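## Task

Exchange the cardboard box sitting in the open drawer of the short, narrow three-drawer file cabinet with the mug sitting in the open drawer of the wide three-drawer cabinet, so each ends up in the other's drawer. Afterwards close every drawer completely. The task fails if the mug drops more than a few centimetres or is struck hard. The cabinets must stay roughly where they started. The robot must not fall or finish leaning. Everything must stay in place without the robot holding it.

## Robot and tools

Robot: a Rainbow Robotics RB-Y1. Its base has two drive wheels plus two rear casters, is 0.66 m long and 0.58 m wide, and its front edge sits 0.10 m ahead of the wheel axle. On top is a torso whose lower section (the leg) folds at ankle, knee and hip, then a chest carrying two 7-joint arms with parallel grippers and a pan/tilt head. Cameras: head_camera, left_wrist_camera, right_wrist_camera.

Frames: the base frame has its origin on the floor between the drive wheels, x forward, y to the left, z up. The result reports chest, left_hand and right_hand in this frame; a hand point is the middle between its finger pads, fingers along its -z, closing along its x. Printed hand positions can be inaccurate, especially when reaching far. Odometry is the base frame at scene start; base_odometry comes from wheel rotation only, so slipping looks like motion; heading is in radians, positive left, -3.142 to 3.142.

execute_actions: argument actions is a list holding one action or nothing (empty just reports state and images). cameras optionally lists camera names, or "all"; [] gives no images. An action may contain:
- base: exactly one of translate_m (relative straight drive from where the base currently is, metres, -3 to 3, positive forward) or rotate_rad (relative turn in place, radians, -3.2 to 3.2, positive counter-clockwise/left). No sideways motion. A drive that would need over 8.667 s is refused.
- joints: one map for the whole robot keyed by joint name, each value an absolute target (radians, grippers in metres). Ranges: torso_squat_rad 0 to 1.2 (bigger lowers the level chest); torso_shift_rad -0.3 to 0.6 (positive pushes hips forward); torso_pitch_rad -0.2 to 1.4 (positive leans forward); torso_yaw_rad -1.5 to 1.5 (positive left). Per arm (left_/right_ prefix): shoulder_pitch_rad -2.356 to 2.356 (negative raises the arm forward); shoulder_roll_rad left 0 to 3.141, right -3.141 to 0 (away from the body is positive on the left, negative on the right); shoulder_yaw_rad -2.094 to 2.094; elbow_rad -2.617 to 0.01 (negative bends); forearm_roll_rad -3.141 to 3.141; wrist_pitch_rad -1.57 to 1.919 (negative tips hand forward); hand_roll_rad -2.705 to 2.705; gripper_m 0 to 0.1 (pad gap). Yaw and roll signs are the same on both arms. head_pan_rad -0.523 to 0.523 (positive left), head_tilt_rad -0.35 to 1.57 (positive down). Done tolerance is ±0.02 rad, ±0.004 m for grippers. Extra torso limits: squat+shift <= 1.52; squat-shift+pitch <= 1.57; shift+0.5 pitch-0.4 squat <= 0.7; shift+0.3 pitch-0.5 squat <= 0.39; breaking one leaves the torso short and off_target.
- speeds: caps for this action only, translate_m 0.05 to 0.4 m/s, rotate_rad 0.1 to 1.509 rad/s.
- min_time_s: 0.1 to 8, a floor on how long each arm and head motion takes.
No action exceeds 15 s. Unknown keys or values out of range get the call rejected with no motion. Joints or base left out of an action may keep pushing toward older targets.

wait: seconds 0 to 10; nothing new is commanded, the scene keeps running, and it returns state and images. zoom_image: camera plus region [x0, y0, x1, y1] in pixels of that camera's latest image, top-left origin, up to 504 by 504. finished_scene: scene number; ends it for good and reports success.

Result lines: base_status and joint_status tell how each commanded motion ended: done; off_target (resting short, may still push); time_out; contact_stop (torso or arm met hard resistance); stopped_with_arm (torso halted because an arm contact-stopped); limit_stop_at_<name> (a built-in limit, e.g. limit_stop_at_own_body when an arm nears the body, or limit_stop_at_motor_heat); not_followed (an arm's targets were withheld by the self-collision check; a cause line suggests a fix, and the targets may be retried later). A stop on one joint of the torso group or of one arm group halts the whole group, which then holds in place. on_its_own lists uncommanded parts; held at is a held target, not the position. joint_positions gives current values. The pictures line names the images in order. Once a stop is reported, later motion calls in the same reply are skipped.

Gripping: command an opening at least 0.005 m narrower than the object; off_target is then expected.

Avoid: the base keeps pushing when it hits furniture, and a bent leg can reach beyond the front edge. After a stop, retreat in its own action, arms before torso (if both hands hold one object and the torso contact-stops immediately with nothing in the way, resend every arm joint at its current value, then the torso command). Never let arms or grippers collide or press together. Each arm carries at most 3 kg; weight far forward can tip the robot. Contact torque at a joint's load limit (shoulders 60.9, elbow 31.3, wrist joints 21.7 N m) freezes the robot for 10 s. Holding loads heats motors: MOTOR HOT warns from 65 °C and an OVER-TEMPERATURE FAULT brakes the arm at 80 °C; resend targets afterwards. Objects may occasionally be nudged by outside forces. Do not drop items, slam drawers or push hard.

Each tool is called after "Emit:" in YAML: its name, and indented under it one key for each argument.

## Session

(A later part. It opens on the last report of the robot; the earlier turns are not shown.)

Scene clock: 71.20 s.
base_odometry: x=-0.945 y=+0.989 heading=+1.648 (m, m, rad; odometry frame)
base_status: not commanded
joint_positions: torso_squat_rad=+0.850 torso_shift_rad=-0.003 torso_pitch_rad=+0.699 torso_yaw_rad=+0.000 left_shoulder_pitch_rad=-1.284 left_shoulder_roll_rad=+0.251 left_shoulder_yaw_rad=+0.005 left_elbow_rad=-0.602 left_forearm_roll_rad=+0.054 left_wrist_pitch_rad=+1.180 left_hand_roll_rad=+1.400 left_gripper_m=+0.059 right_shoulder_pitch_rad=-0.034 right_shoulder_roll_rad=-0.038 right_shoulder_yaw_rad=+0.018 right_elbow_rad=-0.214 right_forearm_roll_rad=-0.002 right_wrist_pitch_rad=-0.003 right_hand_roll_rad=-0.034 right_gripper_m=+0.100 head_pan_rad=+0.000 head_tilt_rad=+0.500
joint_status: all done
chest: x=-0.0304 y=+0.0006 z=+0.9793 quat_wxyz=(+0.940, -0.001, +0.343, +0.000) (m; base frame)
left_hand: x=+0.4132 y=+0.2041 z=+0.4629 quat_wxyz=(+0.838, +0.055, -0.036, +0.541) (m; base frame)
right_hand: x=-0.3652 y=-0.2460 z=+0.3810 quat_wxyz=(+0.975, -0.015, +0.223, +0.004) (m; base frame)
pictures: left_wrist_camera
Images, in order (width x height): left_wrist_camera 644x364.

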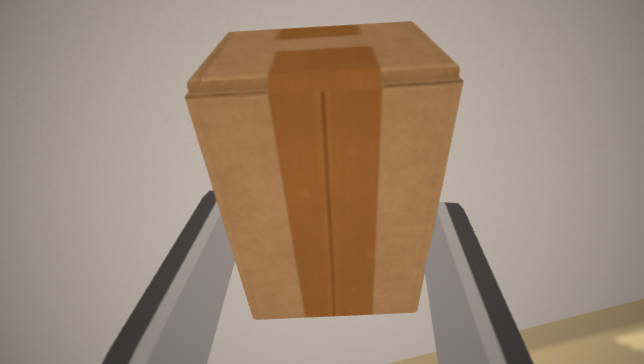

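Emit:
execute_actions:
  actions:
    - {"joints":{"left_gripper_m":0.1}}
  cameras: []

Emit:
execute_actions:
  actions:
    - {"joints":{"left_shoulder_pitch_rad":-1.5,"left_wrist_pitch_rad":1.4,"torso_squat_rad":0.6}}
  cameras: []

Emit:
execute_actions:
  actions:
    - {"joints":{"left_shoulder_roll_rad":0.1,"torso_yaw_rad":-0.4,"left_hand_roll_rad":2.3,"left_gripper_m":0.05,"head_pan_rad":0.4}}
  cameras: ["head_camera","left_wrist_camera"]

Scene clock: 73.47 s.
base_odometry: x=-0.945 y=+0.989 heading=+1.648 (m, m, rad; odometry frame)
base_status: not commanded
joint_positions: torso_squat_rad=+0.850 torso_shift_rad=-0.003 torso_pitch_rad=+0.700 torso_yaw_rad=+0.000 left_shoulder_pitch_rad=-1.280 left_shoulder_roll_rad=+0.250 left_shoulder_yaw_rad=+0.005 left_elbow_rad=-0.600 left_forearm_roll_rad=+0.054 left_wrist_pitch_rad=+1.180 left_hand_roll_rad=+1.400 left_gripper_m=+0.099 right_shoulder_pitch_rad=-0.034 right_shoulder_roll_rad=-0.038 right_shoulder_yaw_rad=+0.018 right_elbow_rad=-0.214 right_forearm_roll_rad=-0.002 right_wrist_pitch_rad=-0.003 right_hand_roll_rad=-0.034 right_gripper_m=+0.100 head_pan_rad=+0.000 head_tilt_rad=+0.500
joint_status: all done
chest: x=-0.0301 y=+0.0006 z=+0.9792 quat_wxyz=(+0.939, -0.001, +0.343, +0.000) (m; base frame)
left_hand: x=+0.4105 y=+0.2046 z=+0.4608 quat_wxyz=(+0.838, +0.057, -0.034, +0.541) (m; base frame)
right_hand: x=-0.3654 y=-0.2460 z=+0.3811 quat_wxyz=(+0.975, -0.015, +0.224, +0.004) (m; base frame)
pictures: none
No camera images: the call's "cameras" was empty. Leave "cameras" out to get every camera's image.

Scene clock: 75.10 s.
base_odometry: x=-0.945 y=+0.989 heading=+1.648 (m, m, rad; odometry frame)
base_status: not commanded
joint_positions: torso_squat_rad=+0.600 torso_shift_rad=-0.003 torso_pitch_rad=+0.700 torso_yaw_rad=-0.001 left_shoulder_pitch_rad=-1.500 left_shoulder_roll_rad=+0.250 left_shoulder_yaw_rad=+0.005 left_elbow_rad=-0.600 left_forearm_roll_rad=+0.054 left_wrist_pitch_rad=+1.400 left_hand_roll_rad=+1.400 left_gripper_m=+0.099 right_shoulder_pitch_rad=-0.034 right_shoulder_roll_rad=-0.038 right_shoulder_yaw_rad=+0.018 right_elbow_rad=-0.214 right_forearm_roll_rad=-0.002 right_wrist_pitch_rad=-0.003 right_hand_roll_rad=-0.034 right_gripper_m=+0.100 head_pan_rad=+0.000 head_tilt_rad=+0.500
joint_status: all done
chest: x=-0.0304 y=+0.0006 z=+1.0949 quat_wxyz=(+0.939, -0.001, +0.343, +0.000) (m; base frame)
left_hand: x=+0.4698 y=+0.1678 z=+0.6670 quat_wxyz=(+0.846, +0.061, -0.036, +0.529) (m; base frame)
right_hand: x=-0.3658 y=-0.2460 z=+0.4969 quat_wxyz=(+0.975, -0.015, +0.224, +0.004) (m; base frame)
pictures: none
No camera images: the call's "cameras" was empty. Leave "cameras" out to get every camera's image.

Scene clock: 76.67 s.
base_odometry: x=-0.945 y=+0.989 heading=+1.648 (m, m, rad; odometry frame)
base_status: not commanded
joint_positions: torso_squat_rad=+0.600 torso_shift_rad=-0.003 torso_pitch_rad=+0.700 torso_yaw_rad=-0.400 left_shoulder_pitch_rad=-1.500 left_shoulder_roll_rad=+0.100 left_shoulder_yaw_rad=+0.005 left_elbow_rad=-0.600 left_forearm_roll_rad=+0.054 left_wrist_pitch_rad=+1.400 left_hand_roll_rad=+2.300 left_gripper_m=+0.050 right_shoulder_pitch_rad=-0.034 right_shoulder_roll_rad=-0.038 right_shoulder_yaw_rad=+0.018 right_elbow_rad=-0.214 right_forearm_roll_rad=-0.002 right_wrist_pitch_rad=-0.003 right_hand_roll_rad=-0.034 right_gripper_m=+0.100 head_pan_rad=+0.400 head_tilt_rad=+0.500
joint_status: all done
chest: x=-0.0304 y=+0.0006 z=+1.0949 quat_wxyz=(+0.921, -0.069, +0.336, -0.187) (m; base frame)
left_hand: x=+0.4183 y=-0.1792 z=+0.6687 quat_wxyz=(+0.693, -0.043, +0.094, +0.714) (m; base frame)
right_hand: x=-0.4467 y=-0.2767 z=+0.5651 quat_wxyz=(+0.954, -0.106, +0.222, -0.172) (m; base frame)
pictures: head_camera, left_wrist_camera
Images, in order (width x height): head_camera 896x504, left_wrist_camera 644x364.

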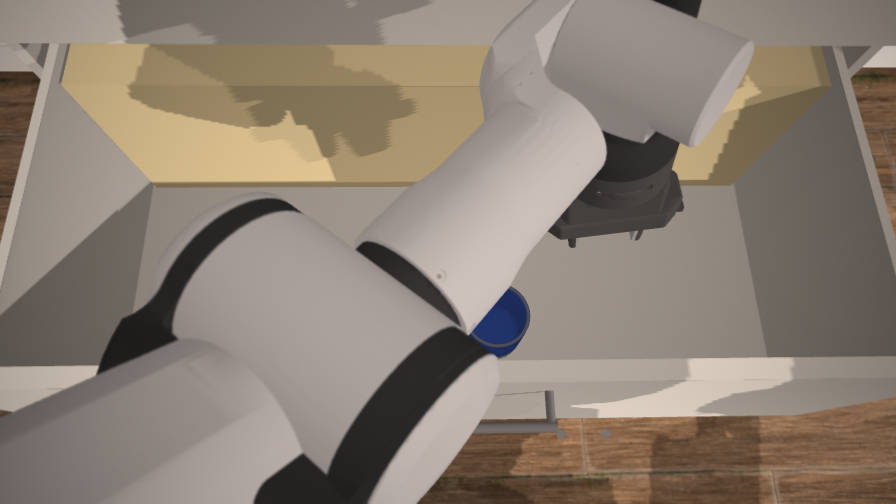

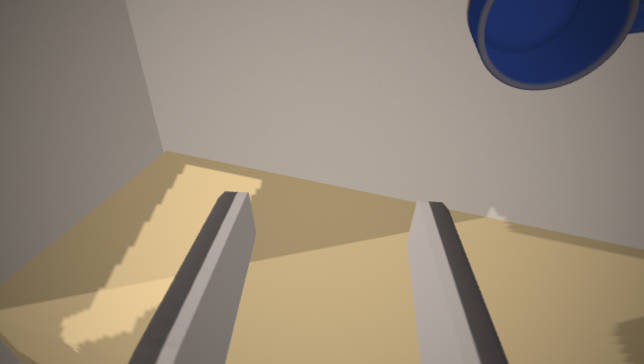

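Emit:
execute_actions:
  actions:
    - {"base":{"translate_m":-0.06},"joints":{"torso_yaw_rad":-0.28,"left_hand_roll_rad":2.2,"head_pan_rad":0.28,"torso_squat_rad":0.72}}
  cameras: ["head_camera","left_wrist_camera"]

Scene clock: 78.20 s.
base_odometry: x=-0.941 y=+0.929 heading=+1.646 (m, m, rad; odometry frame)
base_status: done
joint_positions: torso_squat_rad=+0.720 torso_shift_rad=-0.003 torso_pitch_rad=+0.700 torso_yaw_rad=-0.280 left_shoulder_pitch_rad=-1.500 left_shoulder_roll_rad=+0.100 left_shoulder_yaw_rad=+0.005 left_elbow_rad=-0.600 left_forearm_roll_rad=+0.054 left_wrist_pitch_rad=+1.400 left_hand_roll_rad=+2.200 left_gripper_m=+0.050 right_shoulder_pitch_rad=-0.034 right_shoulder_roll_rad=-0.038 right_shoulder_yaw_rad=+0.018 right_elbow_rad=-0.214 right_forearm_roll_rad=-0.002 right_wrist_pitch_rad=-0.003 right_hand_roll_rad=-0.034 right_gripper_m=+0.100 head_pan_rad=+0.280 head_tilt_rad=+0.500
joint_status: all done
chest: x=-0.0302 y=+0.0006 z=+1.0434 quat_wxyz=(+0.930, -0.048, +0.339, -0.131) (m; base frame)
left_hand: x=+0.4315 y=-0.1037 z=+0.6060 quat_wxyz=(+0.697, -0.024, +0.063, +0.714) (m; base frame)
right_hand: x=-0.4213 y=-0.2720 z=+0.4924 quat_wxyz=(+0.964, -0.079, +0.223, -0.120) (m; base frame)
pictures: head_camera, left_wrist_camera
Images, in order (width x height): head_camera 896x504, left_wrist_camera 644x364.

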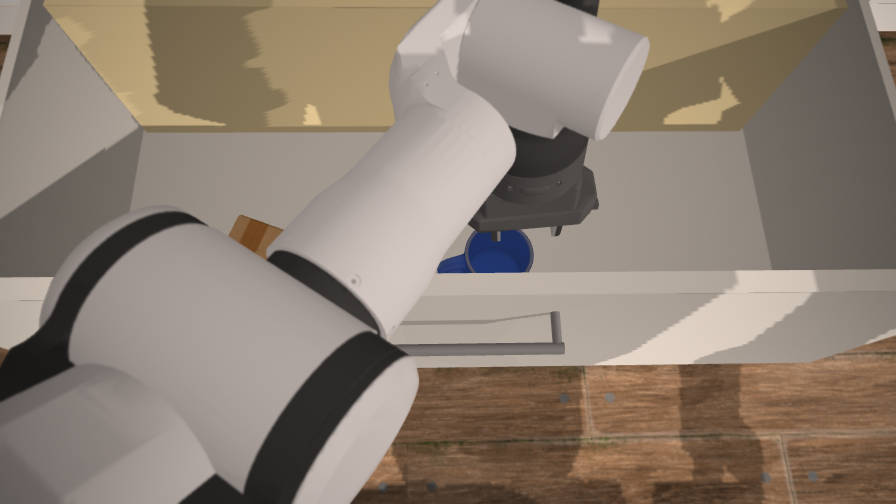

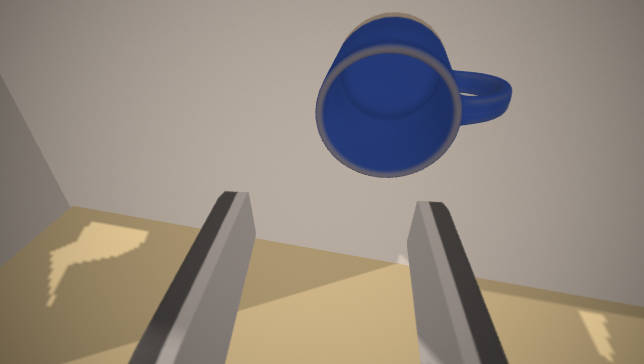

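Emit:
execute_actions:
  actions:
    - {"joints":{"left_shoulder_pitch_rad":-1.38,"left_wrist_pitch_rad":1.28},"min_time_s":1.5}
  cameras: ["left_wrist_camera"]

Scene clock: 80.30 s.
base_odometry: x=-0.941 y=+0.929 heading=+1.646 (m, m, rad; odometry frame)
base_status: not commanded
joint_positions: torso_squat_rad=+0.720 torso_shift_rad=-0.003 torso_pitch_rad=+0.700 torso_yaw_rad=-0.280 left_shoulder_pitch_rad=-1.380 left_shoulder_roll_rad=+0.100 left_shoulder_yaw_rad=+0.005 left_elbow_rad=-0.600 left_forearm_roll_rad=+0.054 left_wrist_pitch_rad=+1.280 left_hand_roll_rad=+2.200 left_gripper_m=+0.050 right_shoulder_pitch_rad=-0.034 right_shoulder_roll_rad=-0.038 right_shoulder_yaw_rad=+0.018 right_elbow_rad=-0.214 right_forearm_roll_rad=-0.002 right_wrist_pitch_rad=-0.003 right_hand_roll_rad=-0.034 right_gripper_m=+0.100 head_pan_rad=+0.280 head_tilt_rad=+0.500
joint_status: all done
chest: x=-0.0302 y=+0.0006 z=+1.0434 quat_wxyz=(+0.930, -0.048, +0.339, -0.131) (m; base frame)
left_hand: x=+0.4054 y=-0.0908 z=+0.5533 quat_wxyz=(+0.686, -0.027, +0.072, +0.724) (m; base frame)
right_hand: x=-0.4213 y=-0.2720 z=+0.4924 quat_wxyz=(+0.964, -0.079, +0.223, -0.120) (m; base frame)
pictures: left_wrist_camera
Images, in order (width x height): left_wrist_camera 644x364.

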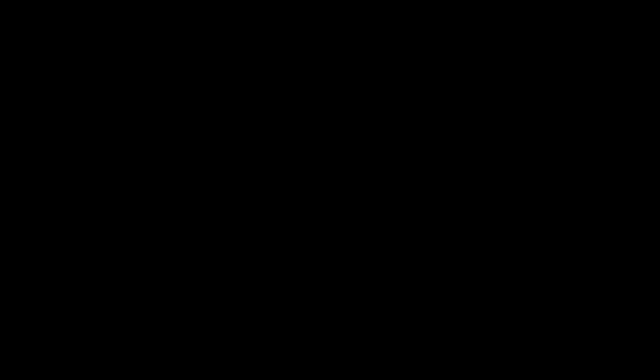

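Emit:
execute_actions:
  actions: []
  cameras: ["left_wrist_camera","head_camera"]

Scene clock: 80.53 s.
base_odometry: x=-0.941 y=+0.929 heading=+1.646 (m, m, rad; odometry frame)
base_status: not commanded
joint_positions: torso_squat_rad=+0.720 torso_shift_rad=-0.003 torso_pitch_rad=+0.700 torso_yaw_rad=-0.280 left_shoulder_pitch_rad=-1.380 left_shoulder_roll_rad=+0.100 left_shoulder_yaw_rad=+0.005 left_elbow_rad=-0.600 left_forearm_roll_rad=+0.054 left_wrist_pitch_rad=+1.280 left_hand_roll_rad=+2.200 left_gripper_m=+0.050 right_shoulder_pitch_rad=-0.034 right_shoulder_roll_rad=-0.038 right_shoulder_yaw_rad=+0.018 right_elbow_rad=-0.214 right_forearm_roll_rad=-0.002 right_wrist_pitch_rad=-0.003 right_hand_roll_rad=-0.034 right_gripper_m=+0.100 head_pan_rad=+0.280 head_tilt_rad=+0.500
joint_status: all done
chest: x=-0.0302 y=+0.0006 z=+1.0434 quat_wxyz=(+0.930, -0.048, +0.339, -0.131) (m; base frame)
left_hand: x=+0.4054 y=-0.0908 z=+0.5533 quat_wxyz=(+0.686, -0.027, +0.072, +0.724) (m; base frame)
right_hand: x=-0.4213 y=-0.2720 z=+0.4924 quat_wxyz=(+0.964, -0.079, +0.223, -0.120) (m; base frame)
pictures: head_camera, left_wrist_camera
Images, in order (width x height): head_camera 896x504, left_wrist_camera 644x364.

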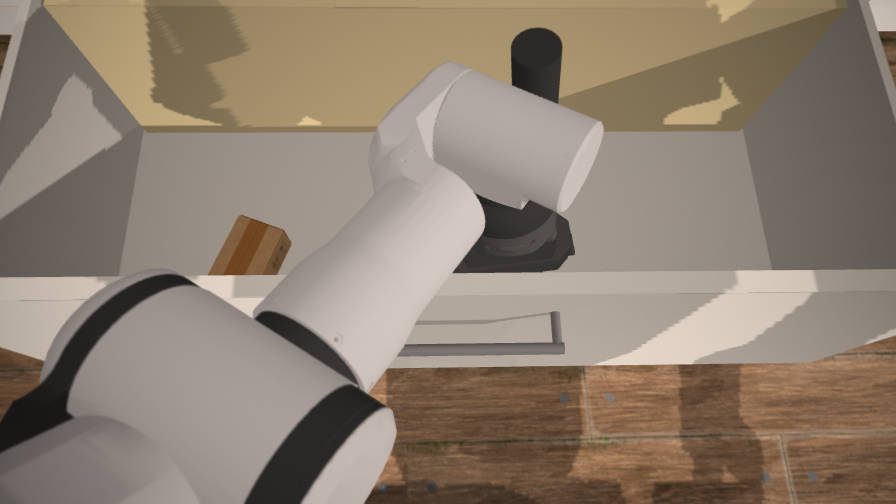

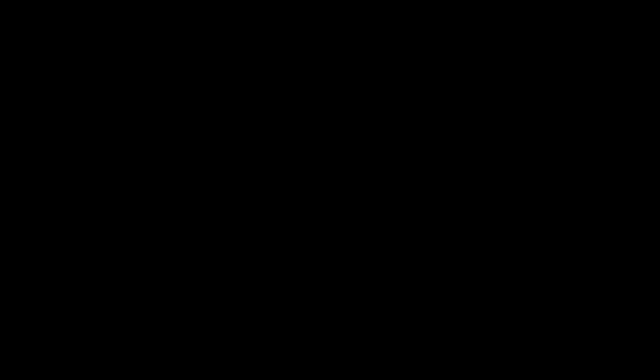

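Emit:
execute_actions:
  actions:
    - {"joints":{"torso_squat_rad":0.8}}
  cameras: []

Emit:
execute_actions:
  actions:
    - {"joints":{"left_gripper_m":0.0}}
  cameras: []

Emit:
execute_actions:
  actions:
    - {"joints":{"torso_squat_rad":0.3}}
  cameras: ["left_wrist_camera","head_camera"]

Scene clock: 81.93 s.
base_odometry: x=-0.941 y=+0.929 heading=+1.646 (m, m, rad; odometry frame)
base_status: not commanded
joint_positions: torso_squat_rad=+0.800 torso_shift_rad=-0.003 torso_pitch_rad=+0.700 torso_yaw_rad=-0.280 left_shoulder_pitch_rad=-1.380 left_shoulder_roll_rad=+0.100 left_shoulder_yaw_rad=+0.005 left_elbow_rad=-0.600 left_forearm_roll_rad=+0.054 left_wrist_pitch_rad=+1.280 left_hand_roll_rad=+2.200 left_gripper_m=+0.050 right_shoulder_pitch_rad=-0.034 right_shoulder_roll_rad=-0.038 right_shoulder_yaw_rad=+0.018 right_elbow_rad=-0.214 right_forearm_roll_rad=-0.002 right_wrist_pitch_rad=-0.003 right_hand_roll_rad=-0.034 right_gripper_m=+0.100 head_pan_rad=+0.280 head_tilt_rad=+0.500
joint_status: all done
chest: x=-0.0301 y=+0.0006 z=+1.0048 quat_wxyz=(+0.930, -0.048, +0.340, -0.131) (m; base frame)
left_hand: x=+0.4055 y=-0.0908 z=+0.5146 quat_wxyz=(+0.686, -0.027, +0.072, +0.724) (m; base frame)
right_hand: x=-0.4211 y=-0.2720 z=+0.4538 quat_wxyz=(+0.964, -0.079, +0.223, -0.120) (m; base frame)
pictures: none
No camera images: the call's "cameras" was empty. Leave "cameras" out to get every camera's image.

Scene clock: 82.93 s.
base_odometry: x=-0.941 y=+0.929 heading=+1.646 (m, m, rad; odometry frame)
base_status: not commanded
joint_positions: torso_squat_rad=+0.800 torso_shift_rad=-0.003 torso_pitch_rad=+0.700 torso_yaw_rad=-0.280 left_shoulder_pitch_rad=-1.380 left_shoulder_roll_rad=+0.100 left_shoulder_yaw_rad=+0.005 left_elbow_rad=-0.600 left_forearm_roll_rad=+0.054 left_wrist_pitch_rad=+1.280 left_hand_roll_rad=+2.200 left_gripper_m=+0.000 right_shoulder_pitch_rad=-0.034 right_shoulder_roll_rad=-0.038 right_shoulder_yaw_rad=+0.018 right_elbow_rad=-0.214 right_forearm_roll_rad=-0.002 right_wrist_pitch_rad=-0.003 right_hand_roll_rad=-0.034 right_gripper_m=+0.100 head_pan_rad=+0.280 head_tilt_rad=+0.500
joint_status: all done
chest: x=-0.0301 y=+0.0006 z=+1.0048 quat_wxyz=(+0.930, -0.048, +0.340, -0.131) (m; base frame)
left_hand: x=+0.4055 y=-0.0908 z=+0.5146 quat_wxyz=(+0.686, -0.027, +0.072, +0.724) (m; base frame)
right_hand: x=-0.4211 y=-0.2720 z=+0.4538 quat_wxyz=(+0.964, -0.079, +0.223, -0.120) (m; base frame)
pictures: none
No camera images: the call's "cameras" was empty. Leave "cameras" out to get every camera's image.

Scene clock: 85.37 s.
base_odometry: x=-0.941 y=+0.929 heading=+1.646 (m, m, rad; odometry frame)
base_status: not commanded
joint_positions: torso_squat_rad=+0.300 torso_shift_rad=-0.003 torso_pitch_rad=+0.700 torso_yaw_rad=-0.280 left_shoulder_pitch_rad=-1.380 left_shoulder_roll_rad=+0.100 left_shoulder_yaw_rad=+0.005 left_elbow_rad=-0.600 left_forearm_roll_rad=+0.054 left_wrist_pitch_rad=+1.280 left_hand_roll_rad=+2.200 left_gripper_m=+0.000 right_shoulder_pitch_rad=-0.034 right_shoulder_roll_rad=-0.038 right_shoulder_yaw_rad=+0.018 right_elbow_rad=-0.214 right_forearm_roll_rad=-0.002 right_wrist_pitch_rad=-0.003 right_hand_roll_rad=-0.034 right_gripper_m=+0.100 head_pan_rad=+0.280 head_tilt_rad=+0.500
joint_status: all done
chest: x=-0.0306 y=+0.0007 z=+1.1859 quat_wxyz=(+0.930, -0.048, +0.340, -0.131) (m; base frame)
left_hand: x=+0.4049 y=-0.0907 z=+0.6956 quat_wxyz=(+0.686, -0.027, +0.072, +0.724) (m; base frame)
right_hand: x=-0.4217 y=-0.2720 z=+0.6349 quat_wxyz=(+0.964, -0.079, +0.223, -0.120) (m; base frame)
pictures: head_camera, left_wrist_camera
Images, in order (width x height): head_camera 896x504, left_wrist_camera 644x364.

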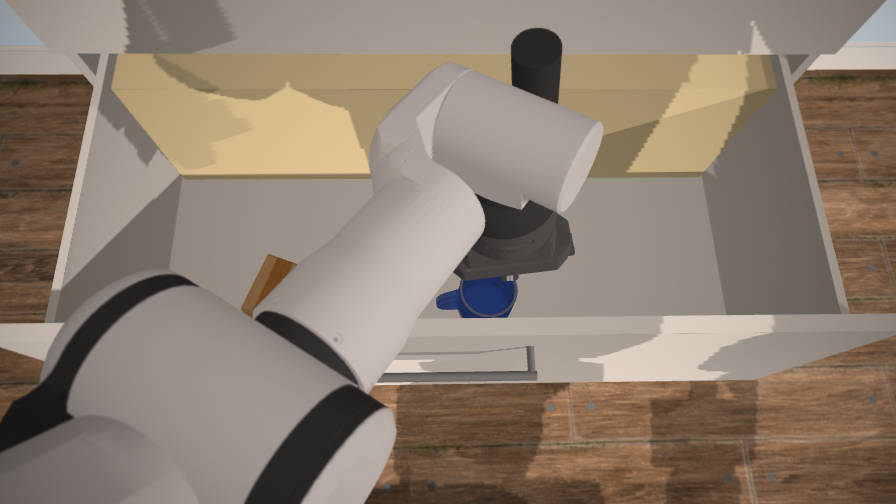

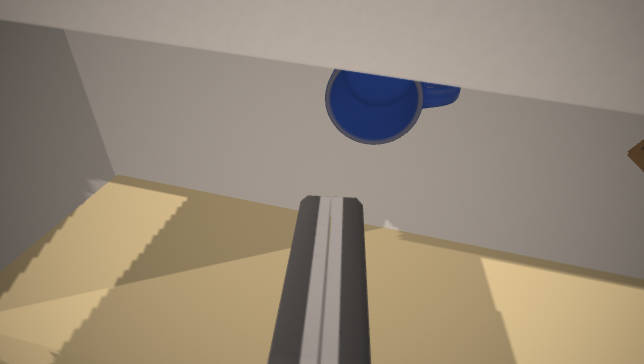

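Emit:
execute_actions:
  actions:
    - {"base":{"translate_m":-0.02},"joints":{"torso_yaw_rad":-0.2,"left_hand_roll_rad":0.55,"left_gripper_m":0.06,"torso_squat_rad":0.66}}
  cameras: ["left_wrist_camera","head_camera"]

Scene clock: 87.53 s.
base_odometry: x=-0.939 y=+0.909 heading=+1.644 (m, m, rad; odometry frame)
base_status: done
joint_positions: torso_squat_rad=+0.459 torso_shift_rad=-0.005 torso_pitch_rad=+0.695 torso_yaw_rad=-0.248 left_shoulder_pitch_rad=-1.388 left_shoulder_roll_rad=+0.096 left_shoulder_yaw_rad=+0.005 left_elbow_rad=-0.604 left_forearm_roll_rad=+0.056 left_wrist_pitch_rad=+1.280 left_hand_roll_rad=+0.550 left_gripper_m=+0.060 right_shoulder_pitch_rad=-0.034 right_shoulder_roll_rad=-0.038 right_shoulder_yaw_rad=+0.018 right_elbow_rad=-0.214 right_forearm_roll_rad=-0.002 right_wrist_pitch_rad=-0.003 right_hand_roll_rad=-0.034 right_gripper_m=+0.100 head_pan_rad=+0.280 head_tilt_rad=+0.500
joint_status: torso_squat_rad contact_stop (moved +0.159 of +0.360); torso_yaw_rad contact_stop (moved +0.032 of +0.080); the others done
on_its_own: torso_squat_rad is held at +0.459, not at your +0.660, since a contact_stop; torso_yaw_rad is held at -0.247, not at your -0.200, since a contact_stop
chest: x=-0.0328 y=+0.0006 z=+1.1456 quat_wxyz=(+0.933, -0.043, +0.338, -0.116) (m; base frame)
left_hand: x=+0.4103 y=-0.0749 z=+0.6607 quat_wxyz=(+0.998, -0.066, +0.022, -0.002) (m; base frame)
right_hand: x=-0.4143 y=-0.2700 z=+0.5870 quat_wxyz=(+0.967, -0.071, +0.221, -0.106) (m; base frame)
pictures: head_camera, left_wrist_camera
Images, in order (width x height): head_camera 896x504, left_wrist_camera 644x364.

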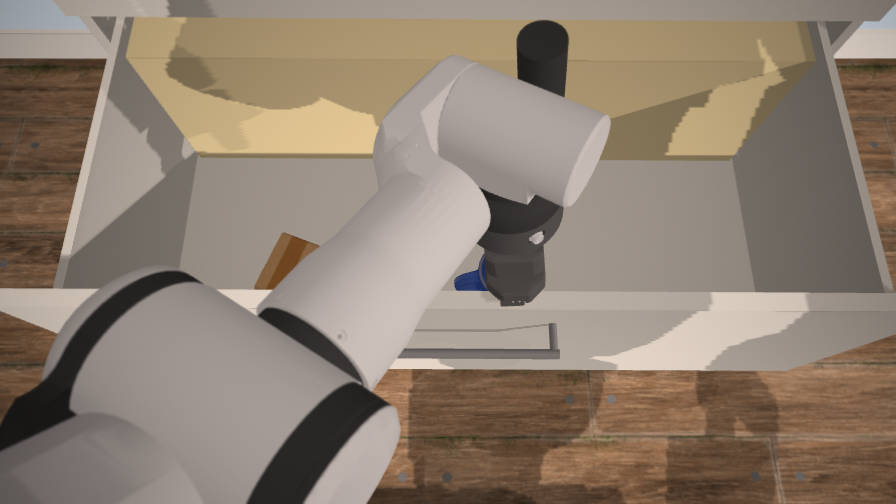

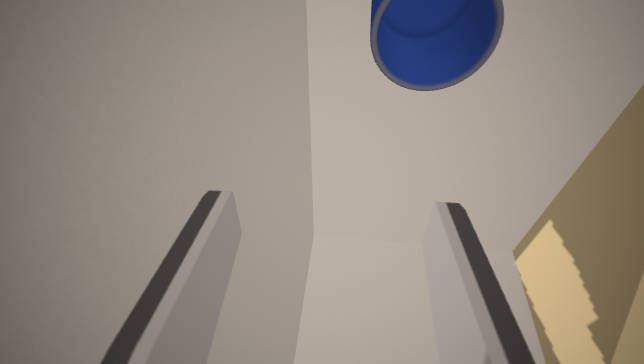

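Emit:
execute_actions:
  actions:
    - {"joints":{"torso_squat_rad":0.38}}
  cameras: []

Emit:
execute_actions:
  actions:
    - {"base":{"translate_m":0.07},"joints":{"torso_yaw_rad":-0.17,"left_hand_roll_rad":0.5}}
  cameras: []

Emit:
execute_actions:
  actions:
    - {"joints":{"torso_squat_rad":0.68}}
  cameras: ["left_wrist_camera","head_camera"]

Scene clock: 88.97 s.
base_odometry: x=-0.939 y=+0.909 heading=+1.644 (m, m, rad; odometry frame)
base_status: not commanded
joint_positions: torso_squat_rad=+0.380 torso_shift_rad=-0.004 torso_pitch_rad=+0.698 torso_yaw_rad=-0.247 left_shoulder_pitch_rad=-1.380 left_shoulder_roll_rad=+0.100 left_shoulder_yaw_rad=+0.005 left_elbow_rad=-0.600 left_forearm_roll_rad=+0.054 left_wrist_pitch_rad=+1.280 left_hand_roll_rad=+0.550 left_gripper_m=+0.060 right_shoulder_pitch_rad=-0.034 right_shoulder_roll_rad=-0.038 right_shoulder_yaw_rad=+0.018 right_elbow_rad=-0.214 right_forearm_roll_rad=-0.002 right_wrist_pitch_rad=-0.003 right_hand_roll_rad=-0.034 right_gripper_m=+0.100 head_pan_rad=+0.280 head_tilt_rad=+0.500
joint_status: all done
on_its_own: torso_yaw_rad is held at -0.247, not at your -0.200, since a contact_stop
chest: x=-0.0318 y=+0.0006 z=+1.1677 quat_wxyz=(+0.933, -0.043, +0.339, -0.116) (m; base frame)
left_hand: x=+0.4072 y=-0.0697 z=+0.6770 quat_wxyz=(+0.998, -0.061, +0.027, +0.000) (m; base frame)
right_hand: x=-0.4146 y=-0.2700 z=+0.6100 quat_wxyz=(+0.967, -0.071, +0.222, -0.105) (m; base frame)
pictures: none
No camera images: the call's "cameras" was empty. Leave "cameras" out to get every camera's image.

Scene clock: 90.13 s.
base_odometry: x=-0.944 y=+0.979 heading=+1.645 (m, m, rad; odometry frame)
base_status: done
joint_positions: torso_squat_rad=+0.380 torso_shift_rad=-0.004 torso_pitch_rad=+0.698 torso_yaw_rad=-0.170 left_shoulder_pitch_rad=-1.380 left_shoulder_roll_rad=+0.100 left_shoulder_yaw_rad=+0.005 left_elbow_rad=-0.600 left_forearm_roll_rad=+0.054 left_wrist_pitch_rad=+1.280 left_hand_roll_rad=+0.500 left_gripper_m=+0.060 right_shoulder_pitch_rad=-0.034 right_shoulder_roll_rad=-0.038 right_shoulder_yaw_rad=+0.018 right_elbow_rad=-0.214 right_forearm_roll_rad=-0.002 right_wrist_pitch_rad=-0.003 right_hand_roll_rad=-0.034 right_gripper_m=+0.100 head_pan_rad=+0.280 head_tilt_rad=+0.500
joint_status: all done
chest: x=-0.0317 y=+0.0006 z=+1.1677 quat_wxyz=(+0.936, -0.030, +0.341, -0.080) (m; base frame)
left_hand: x=+0.4097 y=-0.0189 z=+0.6746 quat_wxyz=(+0.999, -0.037, +0.024, +0.005) (m; base frame)
right_hand: x=-0.3987 y=-0.2642 z=+0.5967 quat_wxyz=(+0.971, -0.054, +0.223, -0.071) (m; base frame)
pictures: none
No camera images: the call's "cameras" was empty. Leave "cameras" out to get every camera's image.

Scene clock: 91.93 s.
base_odometry: x=-0.944 y=+0.979 heading=+1.645 (m, m, rad; odometry frame)
base_status: not commanded
joint_positions: torso_squat_rad=+0.680 torso_shift_rad=-0.004 torso_pitch_rad=+0.698 torso_yaw_rad=-0.170 left_shoulder_pitch_rad=-1.380 left_shoulder_roll_rad=+0.100 left_shoulder_yaw_rad=+0.005 left_elbow_rad=-0.600 left_forearm_roll_rad=+0.054 left_wrist_pitch_rad=+1.280 left_hand_roll_rad=+0.500 left_gripper_m=+0.060 right_shoulder_pitch_rad=-0.034 right_shoulder_roll_rad=-0.038 right_shoulder_yaw_rad=+0.018 right_elbow_rad=-0.214 right_forearm_roll_rad=-0.002 right_wrist_pitch_rad=-0.003 right_hand_roll_rad=-0.034 right_gripper_m=+0.100 head_pan_rad=+0.280 head_tilt_rad=+0.500
joint_status: all done
chest: x=-0.0314 y=+0.0006 z=+1.0619 quat_wxyz=(+0.936, -0.030, +0.340, -0.080) (m; base frame)
left_hand: x=+0.4101 y=-0.0190 z=+0.5689 quat_wxyz=(+0.999, -0.037, +0.024, +0.005) (m; base frame)
right_hand: x=-0.3983 y=-0.2642 z=+0.4909 quat_wxyz=(+0.971, -0.054, +0.223, -0.071) (m; base frame)
pictures: head_camera, left_wrist_camera
Images, in order (width x height): head_camera 896x504, left_wrist_camera 644x364.

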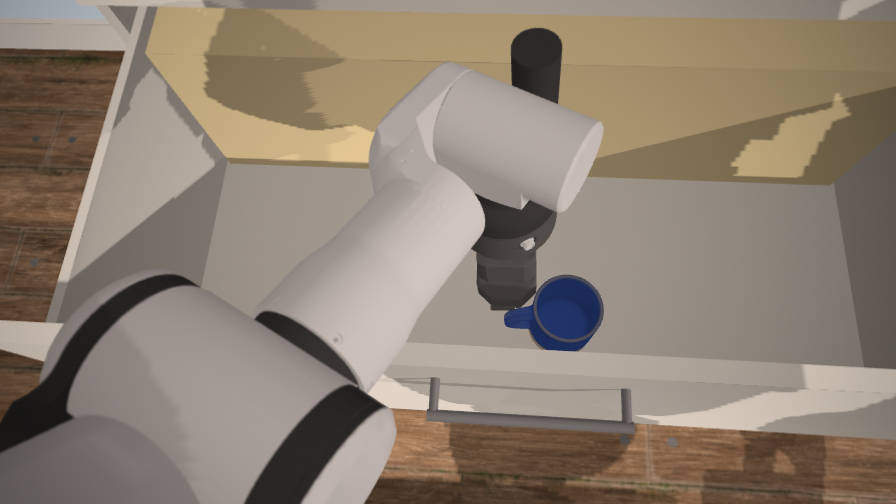

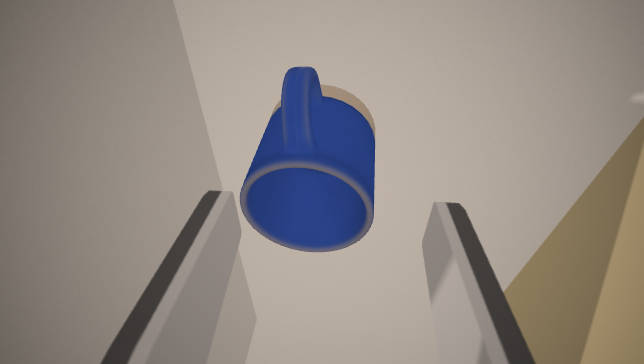

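Emit:
execute_actions:
  actions:
    - {"base":{"translate_m":0.02}}
  cameras: []

Emit:
execute_actions:
  actions:
    - {"joints":{"torso_squat_rad":0.76}}
  cameras: ["left_wrist_camera"]

Scene clock: 93.27 s.
base_odometry: x=-0.946 y=+0.999 heading=+1.646 (m, m, rad; odometry frame)
base_status: done
joint_positions: torso_squat_rad=+0.680 torso_shift_rad=-0.004 torso_pitch_rad=+0.698 torso_yaw_rad=-0.170 left_shoulder_pitch_rad=-1.380 left_shoulder_roll_rad=+0.100 left_shoulder_yaw_rad=+0.005 left_elbow_rad=-0.600 left_forearm_roll_rad=+0.054 left_wrist_pitch_rad=+1.280 left_hand_roll_rad=+0.500 left_gripper_m=+0.060 right_shoulder_pitch_rad=-0.034 right_shoulder_roll_rad=-0.038 right_shoulder_yaw_rad=+0.018 right_elbow_rad=-0.214 right_forearm_roll_rad=-0.002 right_wrist_pitch_rad=-0.003 right_hand_roll_rad=-0.034 right_gripper_m=+0.100 head_pan_rad=+0.280 head_tilt_rad=+0.500
joint_status: not commanded
chest: x=-0.0313 y=+0.0006 z=+1.0619 quat_wxyz=(+0.936, -0.030, +0.341, -0.080) (m; base frame)
left_hand: x=+0.4101 y=-0.0190 z=+0.5688 quat_wxyz=(+0.999, -0.038, +0.024, +0.005) (m; base frame)
right_hand: x=-0.3983 y=-0.2642 z=+0.4910 quat_wxyz=(+0.971, -0.054, +0.223, -0.071) (m; base frame)
pictures: none
No camera images: the call's "cameras" was empty. Leave "cameras" out to get every camera's image.

Scene clock: 94.30 s.
base_odometry: x=-0.946 y=+0.999 heading=+1.646 (m, m, rad; odometry frame)
base_status: not commanded
joint_positions: torso_squat_rad=+0.760 torso_shift_rad=-0.004 torso_pitch_rad=+0.698 torso_yaw_rad=-0.170 left_shoulder_pitch_rad=-1.380 left_shoulder_roll_rad=+0.100 left_shoulder_yaw_rad=+0.005 left_elbow_rad=-0.600 left_forearm_roll_rad=+0.054 left_wrist_pitch_rad=+1.280 left_hand_roll_rad=+0.500 left_gripper_m=+0.060 right_shoulder_pitch_rad=-0.034 right_shoulder_roll_rad=-0.038 right_shoulder_yaw_rad=+0.018 right_elbow_rad=-0.214 right_forearm_roll_rad=-0.002 right_wrist_pitch_rad=-0.003 right_hand_roll_rad=-0.034 right_gripper_m=+0.100 head_pan_rad=+0.280 head_tilt_rad=+0.500
joint_status: all done
chest: x=-0.0312 y=+0.0006 z=+1.0250 quat_wxyz=(+0.936, -0.030, +0.340, -0.080) (m; base frame)
left_hand: x=+0.4102 y=-0.0190 z=+0.5319 quat_wxyz=(+0.999, -0.037, +0.024, +0.005) (m; base frame)
right_hand: x=-0.3982 y=-0.2642 z=+0.4540 quat_wxyz=(+0.971, -0.054, +0.223, -0.071) (m; base frame)
pictures: left_wrist_camera
Images, in order (width x height): left_wrist_camera 644x364.

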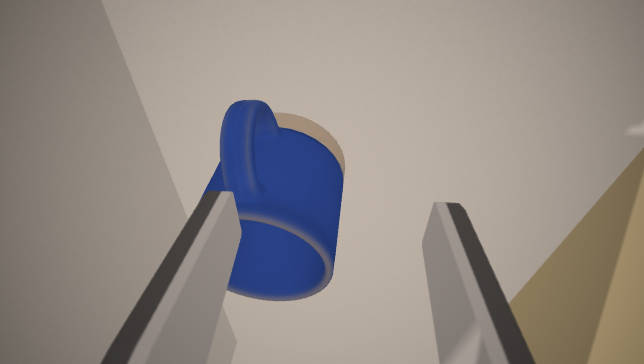

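Looks good; still above the rim.

Emit:
execute_actions:
  actions:
    - {"joints":{"torso_squat_rad":0.86}}
  cameras: ["left_wrist_camera"]

Emit:
execute_actions:
  actions:
    - {"joints":{"left_gripper_m":0.0}}
  cameras: ["left_wrist_camera"]

Scene clock: 95.80 s.
base_odometry: x=-0.946 y=+0.999 heading=+1.646 (m, m, rad; odometry frame)
base_status: not commanded
joint_positions: torso_squat_rad=+0.860 torso_shift_rad=-0.004 torso_pitch_rad=+0.698 torso_yaw_rad=-0.170 left_shoulder_pitch_rad=-1.380 left_shoulder_roll_rad=+0.100 left_shoulder_yaw_rad=+0.005 left_elbow_rad=-0.600 left_forearm_roll_rad=+0.054 left_wrist_pitch_rad=+1.280 left_hand_roll_rad=+0.500 left_gripper_m=+0.060 right_shoulder_pitch_rad=-0.034 right_shoulder_roll_rad=-0.038 right_shoulder_yaw_rad=+0.018 right_elbow_rad=-0.214 right_forearm_roll_rad=-0.002 right_wrist_pitch_rad=-0.003 right_hand_roll_rad=-0.034 right_gripper_m=+0.100 head_pan_rad=+0.280 head_tilt_rad=+0.500
joint_status: all done
chest: x=-0.0310 y=+0.0005 z=+0.9744 quat_wxyz=(+0.936, -0.030, +0.340, -0.080) (m; base frame)
left_hand: x=+0.4104 y=-0.0190 z=+0.4813 quat_wxyz=(+0.999, -0.037, +0.024, +0.005) (m; base frame)
right_hand: x=-0.3980 y=-0.2643 z=+0.4033 quat_wxyz=(+0.971, -0.054, +0.223, -0.071) (m; base frame)
pictures: left_wrist_camera
Images, in order (width x height): left_wrist_camera 644x364.

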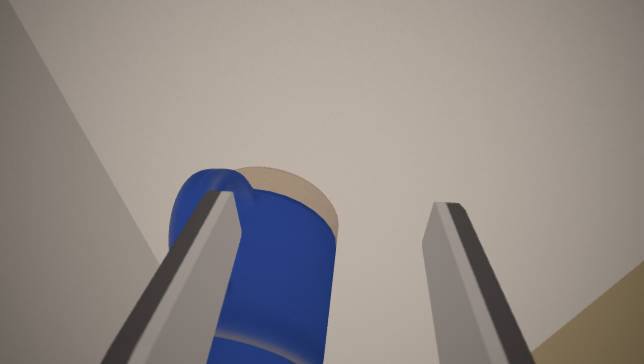

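Scene clock: 96.90 s.
base_odometry: x=-0.946 y=+0.999 heading=+1.646 (m, m, rad; odometry frame)
base_status: not commanded
joint_positions: torso_squat_rad=+0.860 torso_shift_rad=-0.004 torso_pitch_rad=+0.698 torso_yaw_rad=-0.170 left_shoulder_pitch_rad=-1.380 left_shoulder_roll_rad=+0.100 left_shoulder_yaw_rad=+0.005 left_elbow_rad=-0.600 left_forearm_roll_rad=+0.054 left_wrist_pitch_rad=+1.280 left_hand_roll_rad=+0.500 left_gripper_m=+0.000 right_shoulder_pitch_rad=-0.034 right_shoulder_roll_rad=-0.038 right_shoulder_yaw_rad=+0.018 right_elbow_rad=-0.214 right_forearm_roll_rad=-0.002 right_wrist_pitch_rad=-0.003 right_hand_roll_rad=-0.034 right_gripper_m=+0.100 head_pan_rad=+0.280 head_tilt_rad=+0.500
joint_status: all done
chest: x=-0.0310 y=+0.0005 z=+0.9744 quat_wxyz=(+0.936, -0.030, +0.340, -0.080) (m; base frame)
left_hand: x=+0.4104 y=-0.0190 z=+0.4813 quat_wxyz=(+0.999, -0.037, +0.024, +0.005) (m; base frame)
right_hand: x=-0.3980 y=-0.2643 z=+0.4033 quat_wxyz=(+0.971, -0.054, +0.223, -0.071) (m; base frame)
pictures: left_wrist_camera
Images, in order (width x height): left_wrist_camera 644x364.

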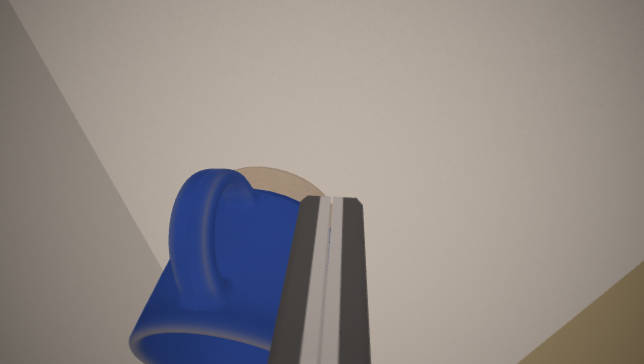

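Emit:
execute_actions:
  actions:
    - {"joints":{"torso_squat_rad":0.66,"left_gripper_m":0.06}}
  cameras: []

Emit:
execute_actions:
  actions:
    - {"joints":{"torso_yaw_rad":-0.25,"left_hand_roll_rad":0.55}}
  cameras: []

Emit:
execute_actions:
  actions:
    - {"joints":{"torso_squat_rad":0.83}}
  cameras: ["left_wrist_camera"]

Emit:
execute_actions:
  actions:
    - {"joints":{"left_gripper_m":0.0}}
  cameras: ["left_wrist_camera"]

Scene clock: 98.80 s.
base_odometry: x=-0.946 y=+0.999 heading=+1.646 (m, m, rad; odometry frame)
base_status: not commanded
joint_positions: torso_squat_rad=+0.660 torso_shift_rad=-0.004 torso_pitch_rad=+0.698 torso_yaw_rad=-0.170 left_shoulder_pitch_rad=-1.380 left_shoulder_roll_rad=+0.100 left_shoulder_yaw_rad=+0.005 left_elbow_rad=-0.600 left_forearm_roll_rad=+0.054 left_wrist_pitch_rad=+1.280 left_hand_roll_rad=+0.500 left_gripper_m=+0.060 right_shoulder_pitch_rad=-0.034 right_shoulder_roll_rad=-0.038 right_shoulder_yaw_rad=+0.018 right_elbow_rad=-0.214 right_forearm_roll_rad=-0.002 right_wrist_pitch_rad=-0.003 right_hand_roll_rad=-0.034 right_gripper_m=+0.100 head_pan_rad=+0.280 head_tilt_rad=+0.500
joint_status: all done
chest: x=-0.0314 y=+0.0006 z=+1.0707 quat_wxyz=(+0.936, -0.030, +0.340, -0.080) (m; base frame)
left_hand: x=+0.4100 y=-0.0190 z=+0.5776 quat_wxyz=(+0.999, -0.037, +0.024, +0.005) (m; base frame)
right_hand: x=-0.3984 y=-0.2642 z=+0.4996 quat_wxyz=(+0.971, -0.054, +0.223, -0.071) (m; base frame)
pictures: none
No camera images: the call's "cameras" was empty. Leave "cameras" out to get every camera's image.

Scene clock: 99.60 s.
base_odometry: x=-0.946 y=+0.999 heading=+1.646 (m, m, rad; odometry frame)
base_status: not commanded
joint_positions: torso_squat_rad=+0.660 torso_shift_rad=-0.004 torso_pitch_rad=+0.698 torso_yaw_rad=-0.250 left_shoulder_pitch_rad=-1.380 left_shoulder_roll_rad=+0.100 left_shoulder_yaw_rad=+0.005 left_elbow_rad=-0.600 left_forearm_roll_rad=+0.054 left_wrist_pitch_rad=+1.280 left_hand_roll_rad=+0.550 left_gripper_m=+0.060 right_shoulder_pitch_rad=-0.034 right_shoulder_roll_rad=-0.038 right_shoulder_yaw_rad=+0.018 right_elbow_rad=-0.214 right_forearm_roll_rad=-0.002 right_wrist_pitch_rad=-0.003 right_hand_roll_rad=-0.034 right_gripper_m=+0.100 head_pan_rad=+0.280 head_tilt_rad=+0.500
joint_status: all done
chest: x=-0.0314 y=+0.0006 z=+1.0707 quat_wxyz=(+0.932, -0.043, +0.339, -0.117) (m; base frame)
left_hand: x=+0.4072 y=-0.0714 z=+0.5800 quat_wxyz=(+0.998, -0.062, +0.027, -0.001) (m; base frame)
right_hand: x=-0.4148 y=-0.2702 z=+0.5134 quat_wxyz=(+0.966, -0.072, +0.222, -0.106) (m; base frame)
pictures: none
No camera images: the call's "cameras" was empty. Leave "cameras" out to get every camera's image.

Scene clock: 100.97 s.
base_odometry: x=-0.946 y=+0.999 heading=+1.646 (m, m, rad; odometry frame)
base_status: not commanded
joint_positions: torso_squat_rad=+0.830 torso_shift_rad=-0.004 torso_pitch_rad=+0.698 torso_yaw_rad=-0.250 left_shoulder_pitch_rad=-1.380 left_shoulder_roll_rad=+0.100 left_shoulder_yaw_rad=+0.005 left_elbow_rad=-0.600 left_forearm_roll_rad=+0.054 left_wrist_pitch_rad=+1.280 left_hand_roll_rad=+0.550 left_gripper_m=+0.060 right_shoulder_pitch_rad=-0.034 right_shoulder_roll_rad=-0.038 right_shoulder_yaw_rad=+0.018 right_elbow_rad=-0.214 right_forearm_roll_rad=-0.002 right_wrist_pitch_rad=-0.003 right_hand_roll_rad=-0.034 right_gripper_m=+0.100 head_pan_rad=+0.280 head_tilt_rad=+0.500
joint_status: all done
chest: x=-0.0311 y=+0.0005 z=+0.9901 quat_wxyz=(+0.932, -0.043, +0.339, -0.117) (m; base frame)
left_hand: x=+0.4076 y=-0.0714 z=+0.4994 quat_wxyz=(+0.998, -0.062, +0.027, -0.001) (m; base frame)
right_hand: x=-0.4145 y=-0.2703 z=+0.4328 quat_wxyz=(+0.966, -0.072, +0.222, -0.106) (m; base frame)
pictures: left_wrist_camera
Images, in order (width x height): left_wrist_camera 644x364.

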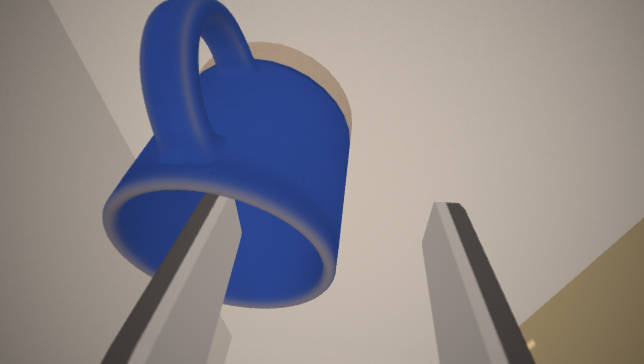

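Scene clock: 102.07 s.
base_odometry: x=-0.946 y=+0.999 heading=+1.646 (m, m, rad; odometry frame)
base_status: not commanded
joint_positions: torso_squat_rad=+0.830 torso_shift_rad=-0.004 torso_pitch_rad=+0.698 torso_yaw_rad=-0.250 left_shoulder_pitch_rad=-1.380 left_shoulder_roll_rad=+0.100 left_shoulder_yaw_rad=+0.005 left_elbow_rad=-0.600 left_forearm_roll_rad=+0.054 left_wrist_pitch_rad=+1.280 left_hand_roll_rad=+0.550 left_gripper_m=+0.004 right_shoulder_pitch_rad=-0.034 right_shoulder_roll_rad=-0.038 right_shoulder_yaw_rad=+0.018 right_elbow_rad=-0.214 right_forearm_roll_rad=-0.002 right_wrist_pitch_rad=-0.003 right_hand_roll_rad=-0.034 right_gripper_m=+0.100 head_pan_rad=+0.280 head_tilt_rad=+0.500
joint_status: left_gripper_m off_target (ended at +0.004, target +0.000)
chest: x=-0.0311 y=+0.0005 z=+0.9901 quat_wxyz=(+0.932, -0.043, +0.339, -0.117) (m; base frame)
left_hand: x=+0.4076 y=-0.0713 z=+0.4993 quat_wxyz=(+0.998, -0.062, +0.027, -0.001) (m; base frame)
right_hand: x=-0.4145 y=-0.2703 z=+0.4328 quat_wxyz=(+0.966, -0.072, +0.222, -0.106) (m; base frame)
pictures: left_wrist_camera
Images, in order (width x height): left_wrist_camera 644x364.

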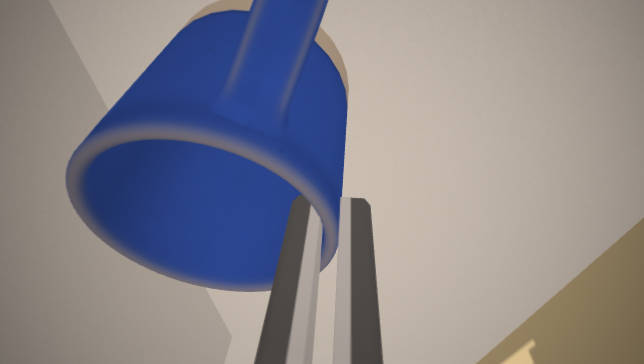

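Emit:
execute_actions:
  actions:
    - {"joints":{"torso_squat_rad":0.2}}
  cameras: []

Emit:
execute_actions:
  actions:
    - {"joints":{"torso_pitch_rad":0.3,"left_wrist_pitch_rad":1.68,"torso_yaw_rad":0,"head_pan_rad":0,"head_tilt_rad":0.7},"min_time_s":2}
  cameras: []

Emit:
execute_actions:
  actions:
    - {"base":{"translate_m":-0.35},"joints":{"right_shoulder_pitch_rad":-0.9,"right_elbow_rad":-0.7,"right_gripper_m":0.0}}
  cameras: ["head_camera"]

Scene clock: 105.50 s.
base_odometry: x=-0.946 y=+0.999 heading=+1.646 (m, m, rad; odometry frame)
base_status: not commanded
joint_positions: torso_squat_rad=+0.200 torso_shift_rad=-0.004 torso_pitch_rad=+0.698 torso_yaw_rad=-0.250 left_shoulder_pitch_rad=-1.380 left_shoulder_roll_rad=+0.100 left_shoulder_yaw_rad=+0.005 left_elbow_rad=-0.600 left_forearm_roll_rad=+0.054 left_wrist_pitch_rad=+1.280 left_hand_roll_rad=+0.550 left_gripper_m=+0.004 right_shoulder_pitch_rad=-0.034 right_shoulder_roll_rad=-0.038 right_shoulder_yaw_rad=+0.018 right_elbow_rad=-0.214 right_forearm_roll_rad=-0.002 right_wrist_pitch_rad=-0.003 right_hand_roll_rad=-0.034 right_gripper_m=+0.100 head_pan_rad=+0.280 head_tilt_rad=+0.500
joint_status: all done
chest: x=-0.0318 y=+0.0006 z=+1.2037 quat_wxyz=(+0.932, -0.043, +0.339, -0.117) (m; base frame)
left_hand: x=+0.4067 y=-0.0712 z=+0.7128 quat_wxyz=(+0.998, -0.062, +0.027, -0.001) (m; base frame)
right_hand: x=-0.4153 y=-0.2702 z=+0.6465 quat_wxyz=(+0.966, -0.072, +0.222, -0.106) (m; base frame)
pictures: none
No camera images: the call's "cameras" was empty. Leave "cameras" out to get every camera's image.

Scene clock: 107.80 s.
base_odometry: x=-0.946 y=+0.999 heading=+1.646 (m, m, rad; odometry frame)
base_status: not commanded
joint_positions: torso_squat_rad=+0.200 torso_shift_rad=-0.004 torso_pitch_rad=+0.300 torso_yaw_rad=+0.000 left_shoulder_pitch_rad=-1.380 left_shoulder_roll_rad=+0.100 left_shoulder_yaw_rad=+0.005 left_elbow_rad=-0.600 left_forearm_roll_rad=+0.054 left_wrist_pitch_rad=+1.680 left_hand_roll_rad=+0.550 left_gripper_m=+0.004 right_shoulder_pitch_rad=-0.034 right_shoulder_roll_rad=-0.038 right_shoulder_yaw_rad=+0.018 right_elbow_rad=-0.214 right_forearm_roll_rad=-0.002 right_wrist_pitch_rad=-0.003 right_hand_roll_rad=-0.034 right_gripper_m=+0.100 head_pan_rad=+0.000 head_tilt_rad=+0.700
joint_status: all done
chest: x=-0.1392 y=+0.0007 z=+1.2621 quat_wxyz=(+0.989, -0.001, +0.149, +0.000) (m; base frame)
left_hand: x=+0.3671 y=+0.1231 z=+0.9688 quat_wxyz=(+0.990, +0.082, +0.004, +0.113) (m; base frame)
right_hand: x=-0.2150 y=-0.2459 z=+0.5807 quat_wxyz=(+1.000, -0.016, +0.025, +0.002) (m; base frame)
pictures: none
No camera images: the call's "cameras" was empty. Leave "cameras" out to get every camera's image.

Scene clock: 110.20 s.
base_odometry: x=-0.920 y=+0.650 heading=+1.647 (m, m, rad; odometry frame)
base_status: done
joint_positions: torso_squat_rad=+0.200 torso_shift_rad=-0.004 torso_pitch_rad=+0.300 torso_yaw_rad=+0.000 left_shoulder_pitch_rad=-1.379 left_shoulder_roll_rad=+0.100 left_shoulder_yaw_rad=+0.005 left_elbow_rad=-0.600 left_forearm_roll_rad=+0.054 left_wrist_pitch_rad=+1.680 left_hand_roll_rad=+0.550 left_gripper_m=+0.004 right_shoulder_pitch_rad=-0.900 right_shoulder_roll_rad=-0.038 right_shoulder_yaw_rad=+0.018 right_elbow_rad=-0.700 right_forearm_roll_rad=-0.002 right_wrist_pitch_rad=-0.003 right_hand_roll_rad=-0.034 right_gripper_m=+0.000 head_pan_rad=+0.000 head_tilt_rad=+0.700
joint_status: all done
chest: x=-0.1393 y=+0.0007 z=+1.2622 quat_wxyz=(+0.989, -0.001, +0.149, +0.000) (m; base frame)
left_hand: x=+0.3670 y=+0.1231 z=+0.9688 quat_wxyz=(+0.990, +0.082, +0.004, +0.113) (m; base frame)
right_hand: x=+0.4889 y=-0.0710 z=+0.9368 quat_wxyz=(+0.801, +0.063, -0.582, +0.127) (m; base frame)
pictures: head_camera
Images, in order (width x height): head_camera 896x504.

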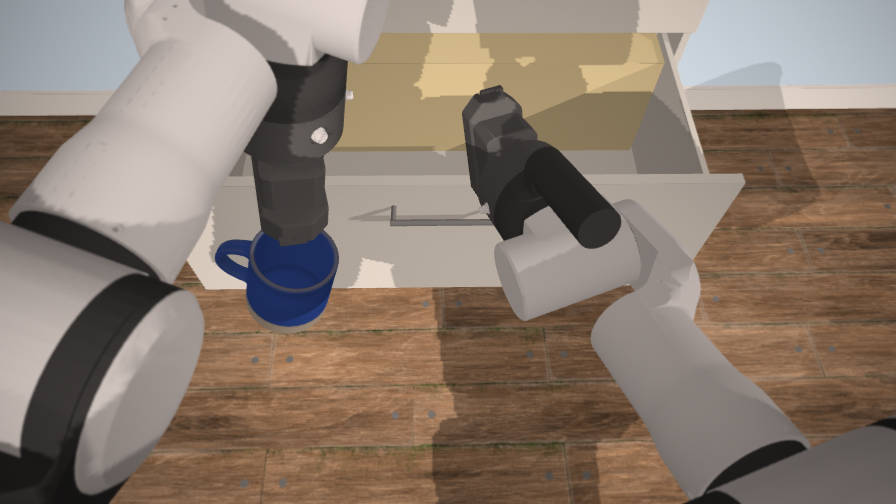

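Emit:
execute_actions:
  actions:
    - {"joints":{"right_shoulder_pitch_rad":-1.1,"right_elbow_rad":-0.1,"right_wrist_pitch_rad":-0.5,"right_shoulder_roll_rad":-0.15,"left_shoulder_pitch_rad":-0.8,"left_elbow_rad":-1.4,"left_wrist_pitch_rad":1.9,"left_shoulder_roll_rad":0.3},"min_time_s":2.5}
  cameras: ["head_camera"]

Scene clock: 113.43 s.
base_odometry: x=-0.920 y=+0.650 heading=+1.647 (m, m, rad; odometry frame)
base_status: not commanded
joint_positions: torso_squat_rad=+0.200 torso_shift_rad=-0.004 torso_pitch_rad=+0.300 torso_yaw_rad=+0.000 left_shoulder_pitch_rad=-0.800 left_shoulder_roll_rad=+0.300 left_shoulder_yaw_rad=+0.005 left_elbow_rad=-1.400 left_forearm_roll_rad=+0.054 left_wrist_pitch_rad=+1.900 left_hand_roll_rad=+0.550 left_gripper_m=+0.004 right_shoulder_pitch_rad=-1.100 right_shoulder_roll_rad=-0.150 right_shoulder_yaw_rad=+0.018 right_elbow_rad=-0.100 right_forearm_roll_rad=-0.002 right_wrist_pitch_rad=-0.500 right_hand_roll_rad=-0.034 right_gripper_m=+0.000 head_pan_rad=+0.000 head_tilt_rad=+0.700
joint_status: all done
chest: x=-0.1393 y=+0.0007 z=+1.2622 quat_wxyz=(+0.989, -0.001, +0.149, +0.000) (m; base frame)
left_hand: x=+0.2962 y=+0.2747 z=+0.9377 quat_wxyz=(+0.972, +0.115, -0.026, +0.202) (m; base frame)
right_hand: x=+0.4904 y=-0.1450 z=+0.9195 quat_wxyz=(+0.767, +0.014, -0.624, +0.151) (m; base frame)
pictures: head_camera
Images, in order (width x height): head_camera 896x504.

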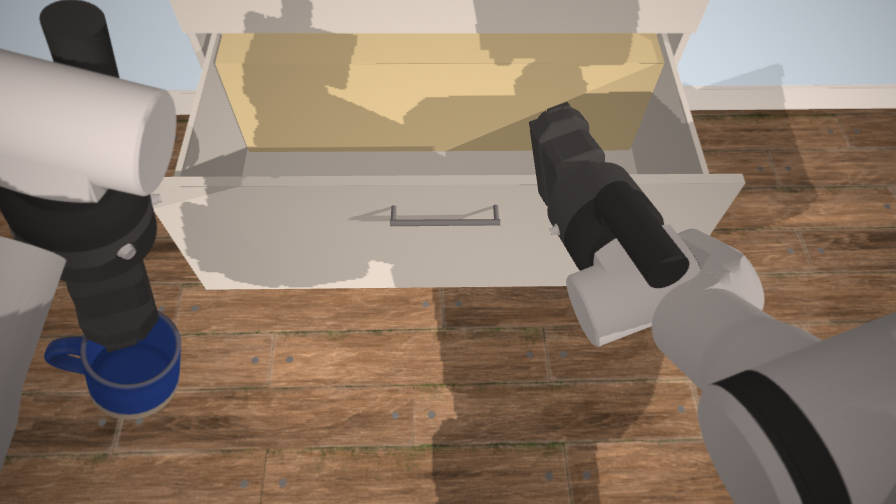

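Emit:
execute_actions:
  actions:
    - {"joints":{"right_shoulder_pitch_rad":-0.95,"right_wrist_pitch_rad":-0.4,"torso_squat_rad":0.85}}
  cameras: []

Scene clock: 116.73 s.
base_odometry: x=-0.920 y=+0.650 heading=+1.647 (m, m, rad; odometry frame)
base_status: not commanded
joint_positions: torso_squat_rad=+0.850 torso_shift_rad=-0.004 torso_pitch_rad=+0.300 torso_yaw_rad=+0.000 left_shoulder_pitch_rad=-0.800 left_shoulder_roll_rad=+0.300 left_shoulder_yaw_rad=+0.005 left_elbow_rad=-1.400 left_forearm_roll_rad=+0.054 left_wrist_pitch_rad=+1.900 left_hand_roll_rad=+0.550 left_gripper_m=+0.004 right_shoulder_pitch_rad=-0.950 right_shoulder_roll_rad=-0.150 right_shoulder_yaw_rad=+0.018 right_elbow_rad=-0.100 right_forearm_roll_rad=-0.002 right_wrist_pitch_rad=-0.400 right_hand_roll_rad=-0.034 right_gripper_m=+0.000 head_pan_rad=+0.000 head_tilt_rad=+0.700
joint_status: all done
chest: x=-0.1383 y=+0.0006 z=+1.0381 quat_wxyz=(+0.989, -0.001, +0.149, +0.000) (m; base frame)
left_hand: x=+0.2971 y=+0.2746 z=+0.7136 quat_wxyz=(+0.972, +0.115, -0.026, +0.202) (m; base frame)
right_hand: x=+0.4208 y=-0.1864 z=+0.5926 quat_wxyz=(+0.840, -0.005, -0.526, +0.135) (m; base frame)
pictures: none
No camera images: the call's "cameras" was empty. Leave "cameras" out to get every camera's image.


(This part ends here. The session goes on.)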